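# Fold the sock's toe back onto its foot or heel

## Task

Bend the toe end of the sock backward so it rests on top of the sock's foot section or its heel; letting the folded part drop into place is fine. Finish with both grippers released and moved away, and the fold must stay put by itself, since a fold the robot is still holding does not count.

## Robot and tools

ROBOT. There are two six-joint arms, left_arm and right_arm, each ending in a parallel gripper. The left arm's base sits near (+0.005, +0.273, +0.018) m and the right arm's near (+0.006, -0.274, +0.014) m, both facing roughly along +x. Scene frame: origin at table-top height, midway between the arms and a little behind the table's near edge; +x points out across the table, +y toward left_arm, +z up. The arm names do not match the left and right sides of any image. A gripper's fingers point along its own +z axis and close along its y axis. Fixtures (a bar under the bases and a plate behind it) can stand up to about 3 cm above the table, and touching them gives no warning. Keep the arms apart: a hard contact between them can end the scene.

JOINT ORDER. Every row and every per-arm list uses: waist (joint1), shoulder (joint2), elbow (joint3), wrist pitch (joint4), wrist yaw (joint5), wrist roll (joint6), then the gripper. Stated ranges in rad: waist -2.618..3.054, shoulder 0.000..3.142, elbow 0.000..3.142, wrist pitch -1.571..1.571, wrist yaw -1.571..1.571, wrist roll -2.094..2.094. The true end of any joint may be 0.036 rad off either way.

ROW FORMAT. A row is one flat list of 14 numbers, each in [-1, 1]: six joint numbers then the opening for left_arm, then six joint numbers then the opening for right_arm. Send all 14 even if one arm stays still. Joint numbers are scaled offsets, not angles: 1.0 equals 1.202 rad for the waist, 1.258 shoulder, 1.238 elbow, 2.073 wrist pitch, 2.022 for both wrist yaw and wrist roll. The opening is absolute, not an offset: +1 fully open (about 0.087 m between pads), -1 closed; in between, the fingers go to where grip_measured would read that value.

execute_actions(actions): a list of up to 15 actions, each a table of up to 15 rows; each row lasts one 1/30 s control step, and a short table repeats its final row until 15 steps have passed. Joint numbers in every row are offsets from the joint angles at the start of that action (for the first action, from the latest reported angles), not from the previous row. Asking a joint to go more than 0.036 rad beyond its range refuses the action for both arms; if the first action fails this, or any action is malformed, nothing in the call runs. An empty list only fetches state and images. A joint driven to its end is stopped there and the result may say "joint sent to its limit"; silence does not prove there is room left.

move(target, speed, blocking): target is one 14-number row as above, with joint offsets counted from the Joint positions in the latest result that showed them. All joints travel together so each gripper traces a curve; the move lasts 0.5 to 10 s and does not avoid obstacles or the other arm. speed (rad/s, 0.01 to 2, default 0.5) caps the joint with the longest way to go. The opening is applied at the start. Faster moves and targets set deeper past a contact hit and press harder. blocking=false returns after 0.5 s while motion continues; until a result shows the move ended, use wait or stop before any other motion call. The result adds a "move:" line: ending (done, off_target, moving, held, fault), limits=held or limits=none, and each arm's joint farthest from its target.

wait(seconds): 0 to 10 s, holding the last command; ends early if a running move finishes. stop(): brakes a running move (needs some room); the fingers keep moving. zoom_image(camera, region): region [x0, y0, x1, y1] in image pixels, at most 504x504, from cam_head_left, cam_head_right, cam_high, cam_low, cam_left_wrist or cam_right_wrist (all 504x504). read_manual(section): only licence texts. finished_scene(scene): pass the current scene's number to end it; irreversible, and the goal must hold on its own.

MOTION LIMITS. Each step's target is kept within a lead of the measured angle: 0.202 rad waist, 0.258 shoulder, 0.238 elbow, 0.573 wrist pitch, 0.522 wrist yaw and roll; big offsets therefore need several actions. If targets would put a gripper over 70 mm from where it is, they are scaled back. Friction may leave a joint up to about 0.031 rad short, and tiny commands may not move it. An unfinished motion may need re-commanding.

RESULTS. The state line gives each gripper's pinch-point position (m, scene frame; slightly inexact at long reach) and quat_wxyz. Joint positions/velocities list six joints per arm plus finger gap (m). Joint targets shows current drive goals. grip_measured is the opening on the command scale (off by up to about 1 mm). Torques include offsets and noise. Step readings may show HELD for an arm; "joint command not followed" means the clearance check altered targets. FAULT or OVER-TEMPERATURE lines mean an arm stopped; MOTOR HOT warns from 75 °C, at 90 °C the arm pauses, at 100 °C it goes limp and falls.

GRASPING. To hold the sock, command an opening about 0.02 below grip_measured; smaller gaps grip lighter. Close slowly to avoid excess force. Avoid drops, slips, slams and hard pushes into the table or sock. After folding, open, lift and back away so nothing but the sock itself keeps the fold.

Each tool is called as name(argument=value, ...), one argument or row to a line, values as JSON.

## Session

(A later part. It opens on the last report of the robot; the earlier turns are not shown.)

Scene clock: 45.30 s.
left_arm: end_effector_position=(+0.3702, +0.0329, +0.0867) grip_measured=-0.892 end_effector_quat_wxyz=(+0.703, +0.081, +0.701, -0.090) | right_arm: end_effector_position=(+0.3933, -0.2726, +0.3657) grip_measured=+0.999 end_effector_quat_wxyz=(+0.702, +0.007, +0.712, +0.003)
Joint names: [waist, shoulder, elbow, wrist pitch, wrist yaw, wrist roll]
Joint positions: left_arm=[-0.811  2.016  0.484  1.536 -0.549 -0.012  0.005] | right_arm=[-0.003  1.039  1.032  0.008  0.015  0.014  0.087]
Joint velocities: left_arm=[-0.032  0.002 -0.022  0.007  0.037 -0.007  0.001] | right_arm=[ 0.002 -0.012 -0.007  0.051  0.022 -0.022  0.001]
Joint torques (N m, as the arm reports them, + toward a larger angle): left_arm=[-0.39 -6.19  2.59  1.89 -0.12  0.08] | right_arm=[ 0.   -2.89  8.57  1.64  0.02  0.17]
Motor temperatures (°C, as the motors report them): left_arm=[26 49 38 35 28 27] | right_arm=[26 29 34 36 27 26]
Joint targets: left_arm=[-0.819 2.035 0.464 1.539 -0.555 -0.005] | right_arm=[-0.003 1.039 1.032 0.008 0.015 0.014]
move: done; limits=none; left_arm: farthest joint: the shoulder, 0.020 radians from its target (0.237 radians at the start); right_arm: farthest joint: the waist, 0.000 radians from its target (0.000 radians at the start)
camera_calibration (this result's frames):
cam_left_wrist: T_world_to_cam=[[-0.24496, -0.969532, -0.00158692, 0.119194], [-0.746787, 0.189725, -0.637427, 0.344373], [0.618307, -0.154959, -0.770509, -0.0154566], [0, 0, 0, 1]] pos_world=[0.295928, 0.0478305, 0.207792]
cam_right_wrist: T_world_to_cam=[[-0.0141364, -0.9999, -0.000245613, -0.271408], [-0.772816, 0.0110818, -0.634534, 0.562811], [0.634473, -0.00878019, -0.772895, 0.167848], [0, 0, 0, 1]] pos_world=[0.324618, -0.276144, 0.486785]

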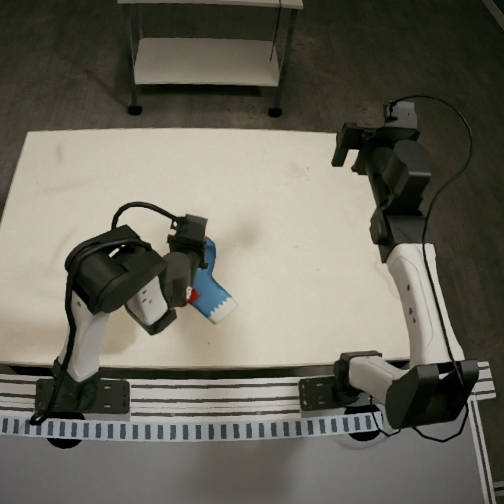

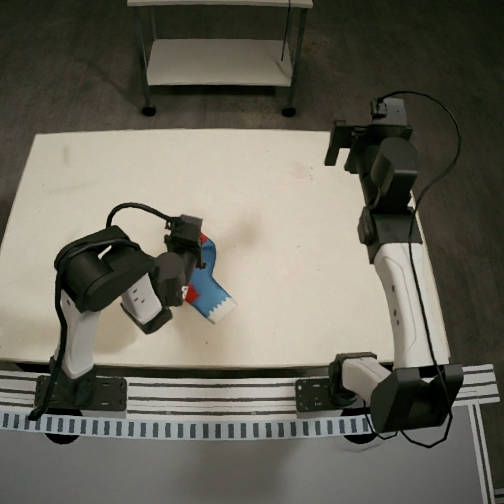

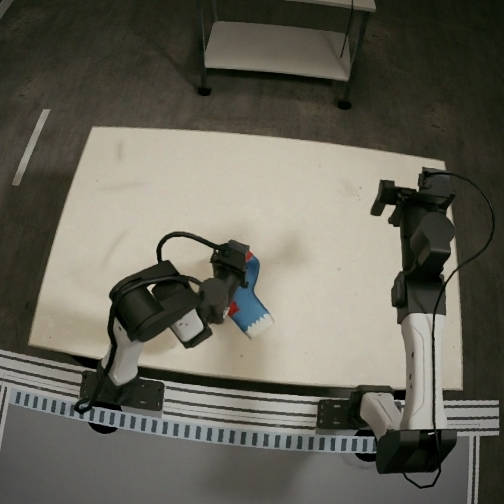

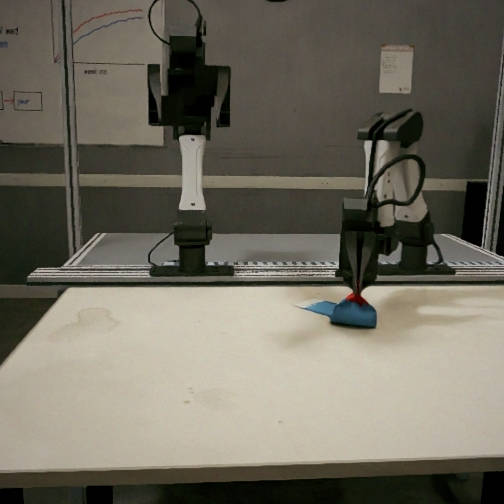

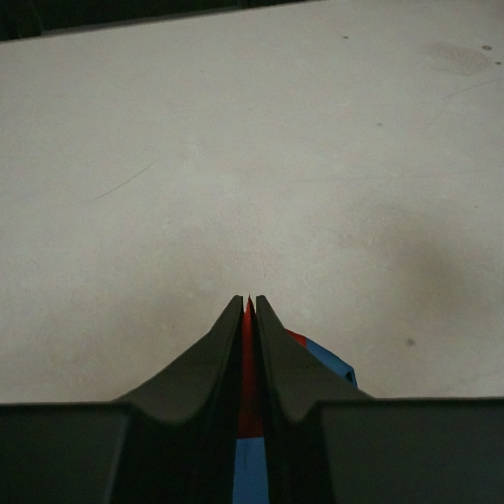

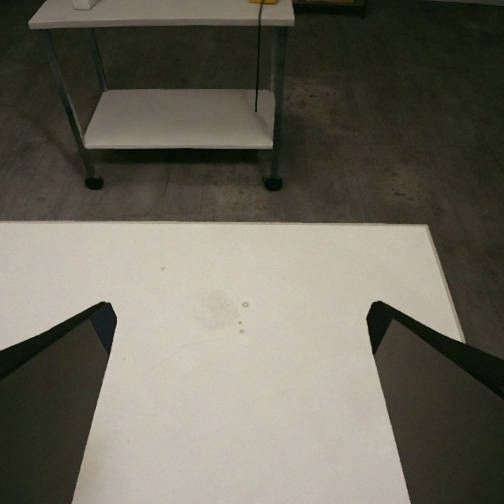

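execute_actions(
  actions=[
    [[-0.015,-0.025,-0.03,0,0,0,-0.95,0,0,0,0,0,0,1],[-0.028,-0.045,-0.06,0,0,0,-0.95,0,0,0,0,0,0,1],[-0.042,-0.065,-0.09,0,0,0,-0.95,0,0,0,0,0,0,1],[-0.056,-0.085,-0.12,0,0,0,-0.95,0,0,0,0,0,0,1],[-0.07,-0.1,-0.15,0,0,0,-0.95,0,0,0,0,0,0,1],[-0.082,-0.112,-0.172,0,0,0,-0.95,0,0,0,0,0,0,1],[-0.092,-0.12,-0.19,0,0,0,1,0,0,0,0,0,0,1]],
  ],
)

wait(
  seconds=0.5,
)

Scene clock: 55.80 s.
left_arm: end_effector_position=(+0.3076, +0.0407, +0.0799) grip_measured=+1.000 end_effector_quat_wxyz=(+0.679, +0.133, +0.714, -0.109) | right_arm: end_effector_position=(+0.3933, -0.2726, +0.3657) grip_measured=+0.999 end_effector_quat_wxyz=(+0.702, +0.007, +0.712, +0.003)
Joint names: [waist, shoulder, elbow, wrist pitch, wrist yaw, wrist roll]
Joint positions: left_arm=[-0.915  1.874  0.265  1.543 -0.55  -0.012  0.087] | right_arm=[-0.003  1.039  1.032  0.008  0.015  0.014  0.087]
Joint velocities: left_arm=[-0.027 -0.022 -0.007 -0.022 -0.007 -0.051  0.   ] | right_arm=[ 0.002 -0.002 -0.007  0.007  0.037 -0.022 -0.   ]
Joint torques (N m, as the arm reports them, + toward a larger angle): left_arm=[-0.16 -6.83  2.51  1.8  -0.1   0.04] | right_arm=[ 0.   -2.88  8.56  1.64  0.02  0.16]
Motor temperatures (°C, as the motors report them): left_arm=[26 46 37 37 28 27] | right_arm=[26 29 34 36 27 26]
Joint targets: left_arm=[-0.921 1.865 0.248 1.536 -0.550 -0.012] | right_arm=[-0.003 1.039 1.032 0.008 0.015 0.014]
Step readings (joint positions):
0: left_arm=[-0.811 2.016 0.484 1.537 -0.550 -0.012] | right_arm=[-0.003 1.039 1.032 0.008 0.015 0.014]
1: left_arm=[-0.812 2.012 0.481 1.537 -0.550 -0.012] | right_arm=[-0.003 1.039 1.032 0.008 0.015 0.014]
2: left_arm=[-0.816 2.002 0.469 1.537 -0.550 -0.012] | right_arm=[-0.003 1.039 1.032 0.008 0.015 0.014]
4: left_arm=[-0.839 1.959 0.415 1.537 -0.550 -0.012] | right_arm=[-0.003 1.039 1.032 0.008 0.015 0.014]
8: left_arm=[-0.905 1.880 0.288 1.543 -0.550 -0.012] | right_arm=[-0.003 1.039 1.032 0.008 0.015 0.014]
15: Joint positions above
camera_calibration (this result's frames):
cam_left_wrist: T_world_to_cam=[[-0.345149, -0.937771, -0.038178, 0.143821], [-0.750235, 0.300111, -0.589135, 0.284509], [0.563932, -0.174697, -0.807132, 0.0396867], [0, 0, 0, 1]] pos_world=[0.240708, 0.0564202, 0.205137]
cam_right_wrist: T_world_to_cam=[[-0.0141364, -0.9999, -0.000245613, -0.271408], [-0.772816, 0.0110818, -0.634534, 0.562811], [0.634473, -0.00878019, -0.772895, 0.167848], [0, 0, 0, 1]] pos_world=[0.324618, -0.276144, 0.486785]

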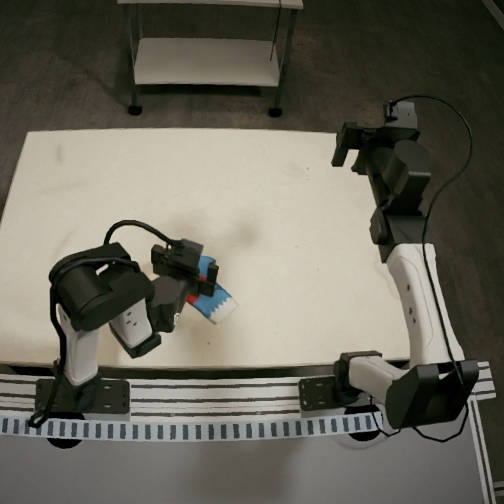

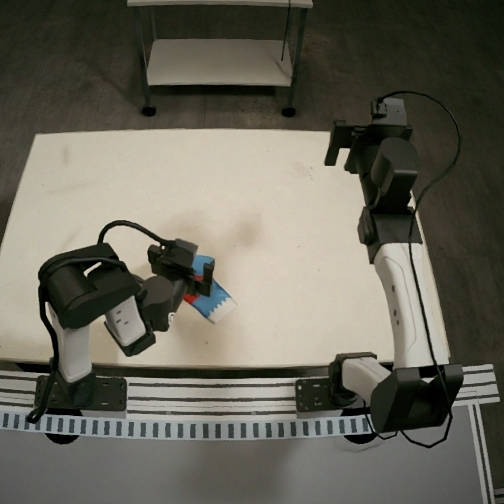

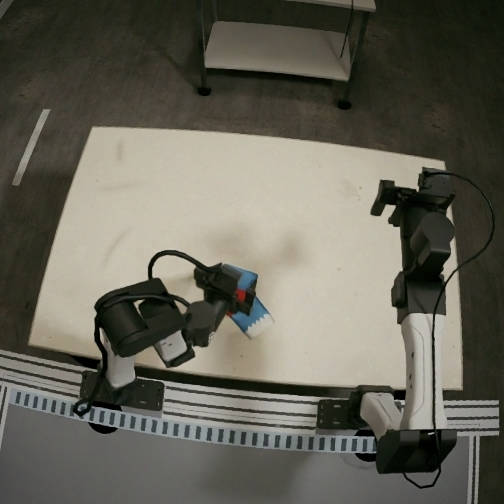

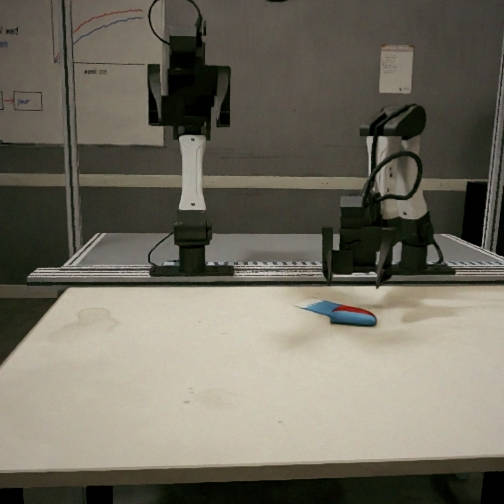

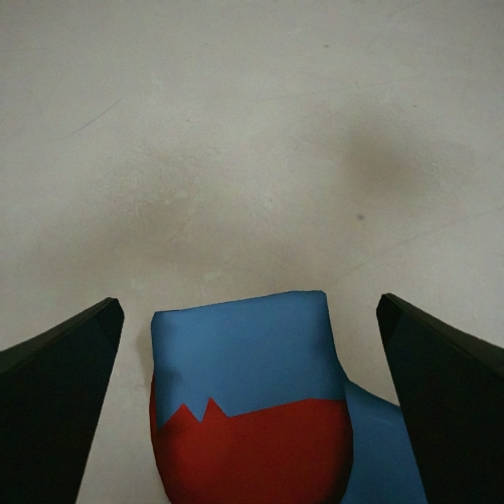

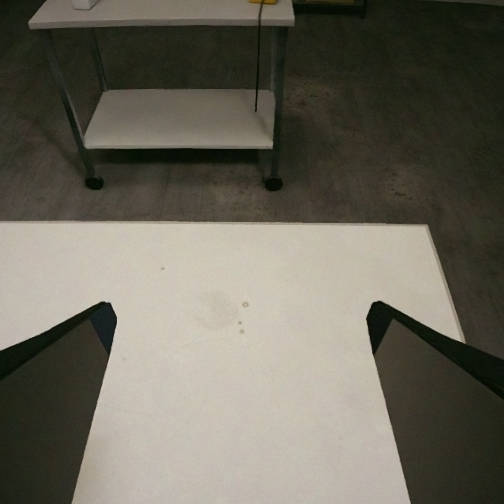

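Scene clock: 56.30 s.
left_arm: end_effector_position=(+0.3076, +0.0407, +0.0799) grip_measured=+1.000 end_effector_quat_wxyz=(+0.679, +0.133, +0.714, -0.109) | right_arm: end_effector_position=(+0.3933, -0.2726, +0.3657) grip_measured=+0.999 end_effector_quat_wxyz=(+0.702, +0.007, +0.712, +0.003)
Joint names: [waist, shoulder, elbow, wrist pitch, wrist yaw, wrist roll]
Joint positions: left_arm=[-0.915  1.874  0.265  1.543 -0.55  -0.012  0.087] | right_arm=[-0.003  1.039  1.032  0.008  0.015  0.014  0.087]
Joint velocities: left_arm=[-0.027 -0.032 -0.002 -0.051 -0.007  0.007  0.   ] | right_arm=[-0.012  0.002 -0.017 -0.066  0.037 -0.037 -0.   ]
Joint torques (N m, as the arm reports them, + toward a larger angle): left_arm=[-0.4  -6.74  2.58  1.83 -0.13  0.05] | right_arm=[ 0.   -2.88  8.57  1.64  0.02  0.16]
Motor temperatures (°C, as the motors report them): left_arm=[26 46 37 37 28 27] | right_arm=[26 29 34 36 27 26]
Joint targets: left_arm=[-0.921 1.865 0.248 1.536 -0.550 -0.012] | right_arm=[-0.003 1.039 1.032 0.008 0.015 0.014]
wait: 0.50 s; at rest by 0.17 s
camera_calibration (this result's frames):
cam_left_wrist: T_world_to_cam=[[-0.345149, -0.937771, -0.038178, 0.143821], [-0.750235, 0.300111, -0.589135, 0.284509], [0.563932, -0.174697, -0.807132, 0.0396867], [0, 0, 0, 1]] pos_world=[0.240708, 0.0564202, 0.205137]
cam_right_wrist: T_world_to_cam=[[-0.0141364, -0.9999, -0.000245613, -0.271408], [-0.772816, 0.0110818, -0.634534, 0.562811], [0.634473, -0.00878019, -0.772895, 0.167848], [0, 0, 0, 1]] pos_world=[0.324618, -0.276144, 0.486785]

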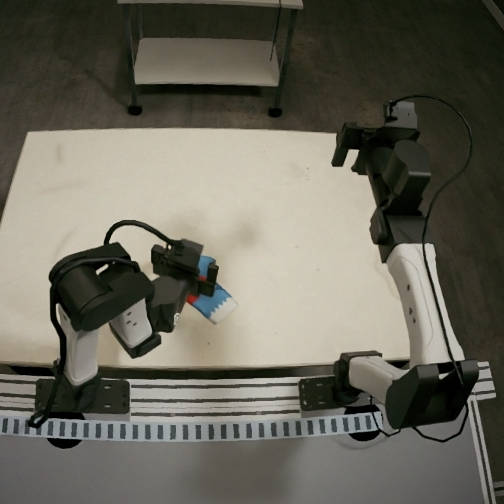

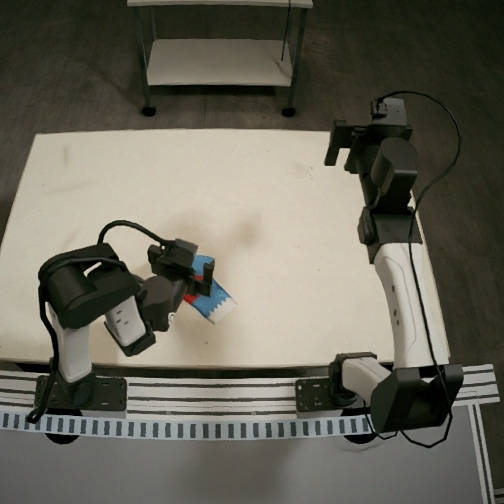

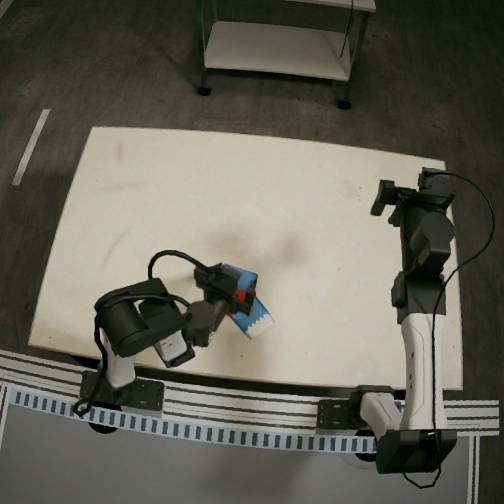

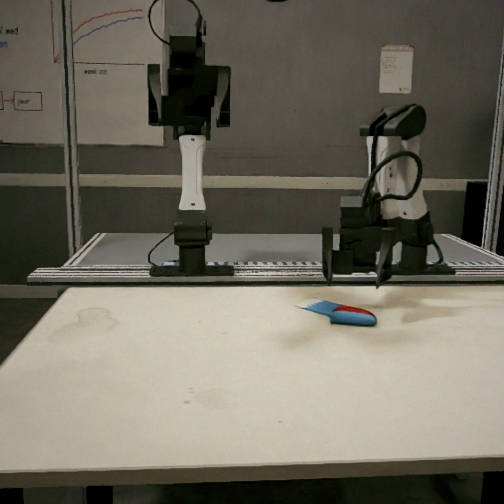

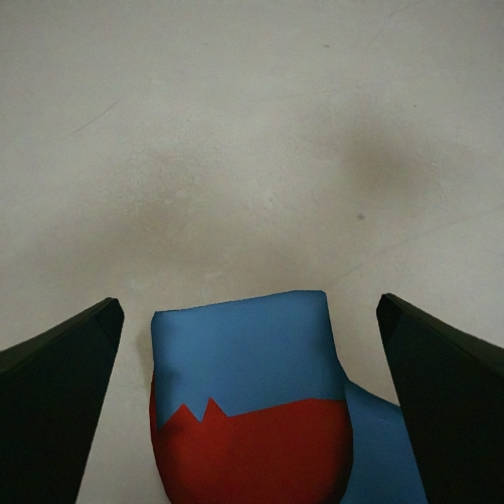

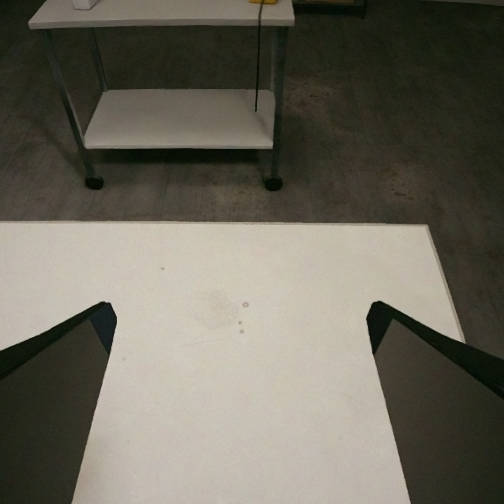

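move(
  target=[0.7,-0.7,0.2,-0.45,0.1,0,1,0,0,0,0,0,0,1],
  speed=1.1,
)

zoom_image(
  camera="cam_high",
  region=[180,240,300,350],
)

Scene clock: 62.83 s.
left_arm: end_effector_position=(+0.3714, +0.3096, +0.2842) grip_measured=+1.000 end_effector_quat_wxyz=(+0.749, -0.116, +0.647, +0.088) | right_arm: end_effector_position=(+0.3933, -0.2726, +0.3657) grip_measured=+0.999 end_effector_quat_wxyz=(+0.702, +0.007, +0.712, +0.003)
Joint names: [waist, shoulder, elbow, wrist pitch, wrist yaw, wrist roll]
Joint positions: left_arm=[-0.082  0.999  0.507  0.636 -0.353 -0.012  0.087] | right_arm=[-0.003  1.039  1.032  0.008  0.015  0.014  0.087]
Joint velocities: left_arm=[-0.007 -0.002 -0.007 -0.007  0.081 -0.007  0.   ] | right_arm=[-0.007  0.012 -0.002 -0.081  0.022 -0.051  0.001]
Joint torques (N m, as the arm reports them, + toward a larger angle): left_arm=[ 1.11 -2.88 10.08  1.62 -0.02  0.02] | right_arm=[ 0.   -2.88  8.57  1.64  0.02  0.16]
Motor temperatures (°C, as the motors report them): left_arm=[26 45 37 38 28 27] | right_arm=[26 29 34 36 27 26]
Joint targets: left_arm=[-0.074 0.994 0.513 0.610 -0.347 -0.012] | right_arm=[-0.003 1.039 1.032 0.008 0.015 0.014]
move: off_target (left_arm); limits=none; left_arm: farthest joint: the wrist pitch, 0.026 radians from its target (0.933 radians at the start); right_arm: farthest joint: the waist, 0.000 radians from its target (0.000 radians at the start)
camera_calibration (this result's frames):
cam_left_wrist: T_world_to_cam=[[0.277542, -0.959618, 0.0458638, 0.177439], [-0.643413, -0.221116, -0.73289, 0.534592], [0.713436, 0.173898, -0.6788, 0.0156767], [0, 0, 0, 1]] pos_world=[0.283532, 0.285754, 0.3943]
cam_right_wrist: T_world_to_cam=[[-0.0141364, -0.9999, -0.000245613, -0.271408], [-0.772816, 0.0110818, -0.634534, 0.562811], [0.634473, -0.00878019, -0.772895, 0.167848], [0, 0, 0, 1]] pos_world=[0.324618, -0.276144, 0.486785]

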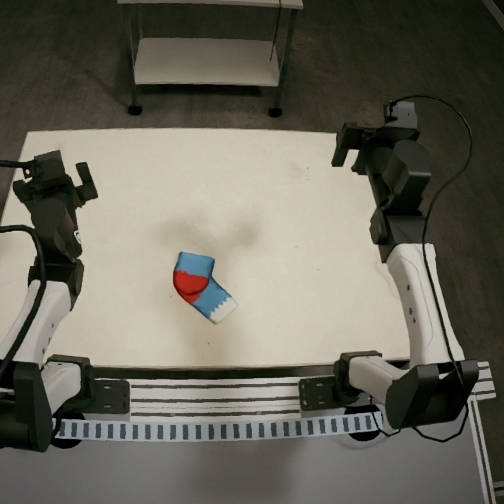

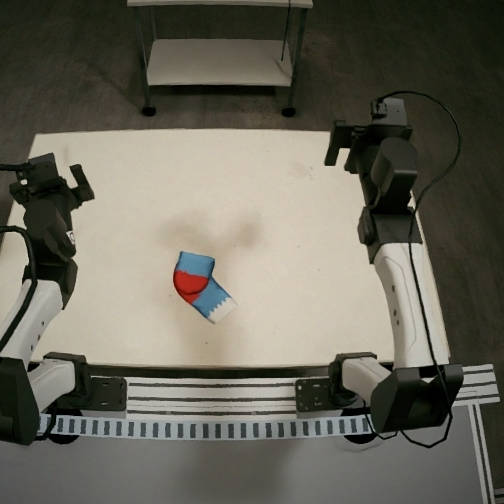

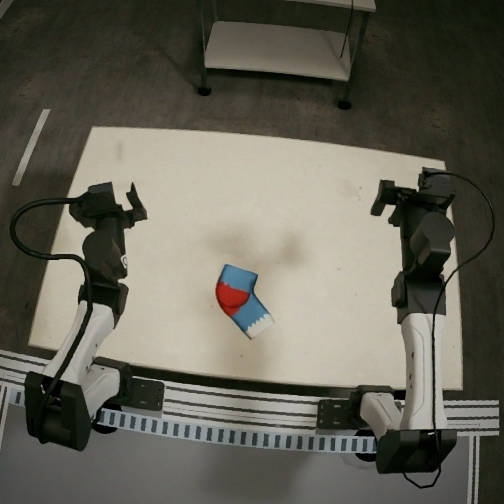

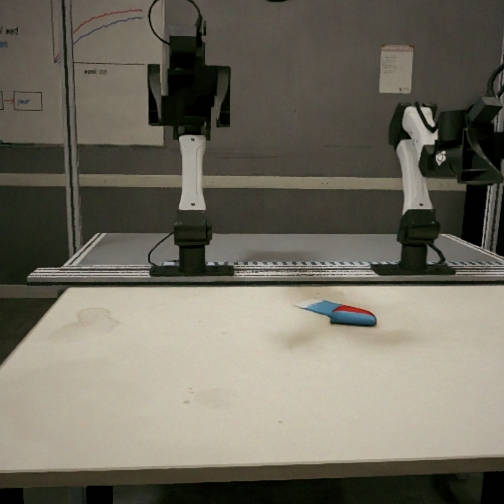

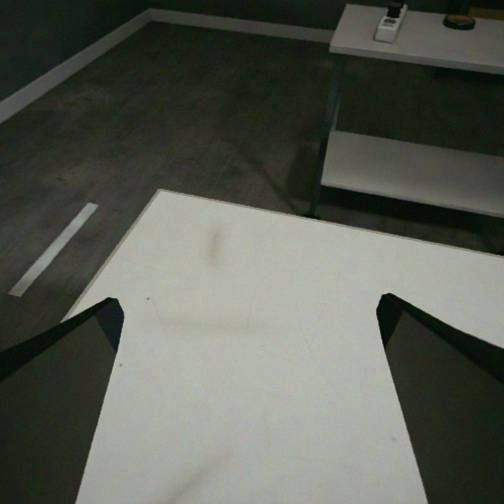

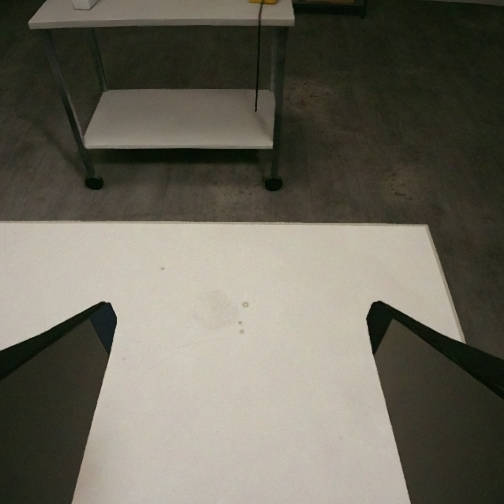

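Region (180, 240, 300, 350) of cam_high's 504x504 image, scaled by 4.200, with more detail than that image has; it fills the top 462 rows of this view, and the rest is white.

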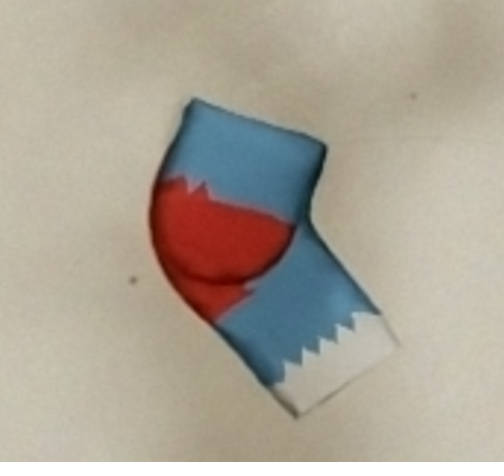

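finished_scene(
  scene=2,
)

The scene is finished: the task was done.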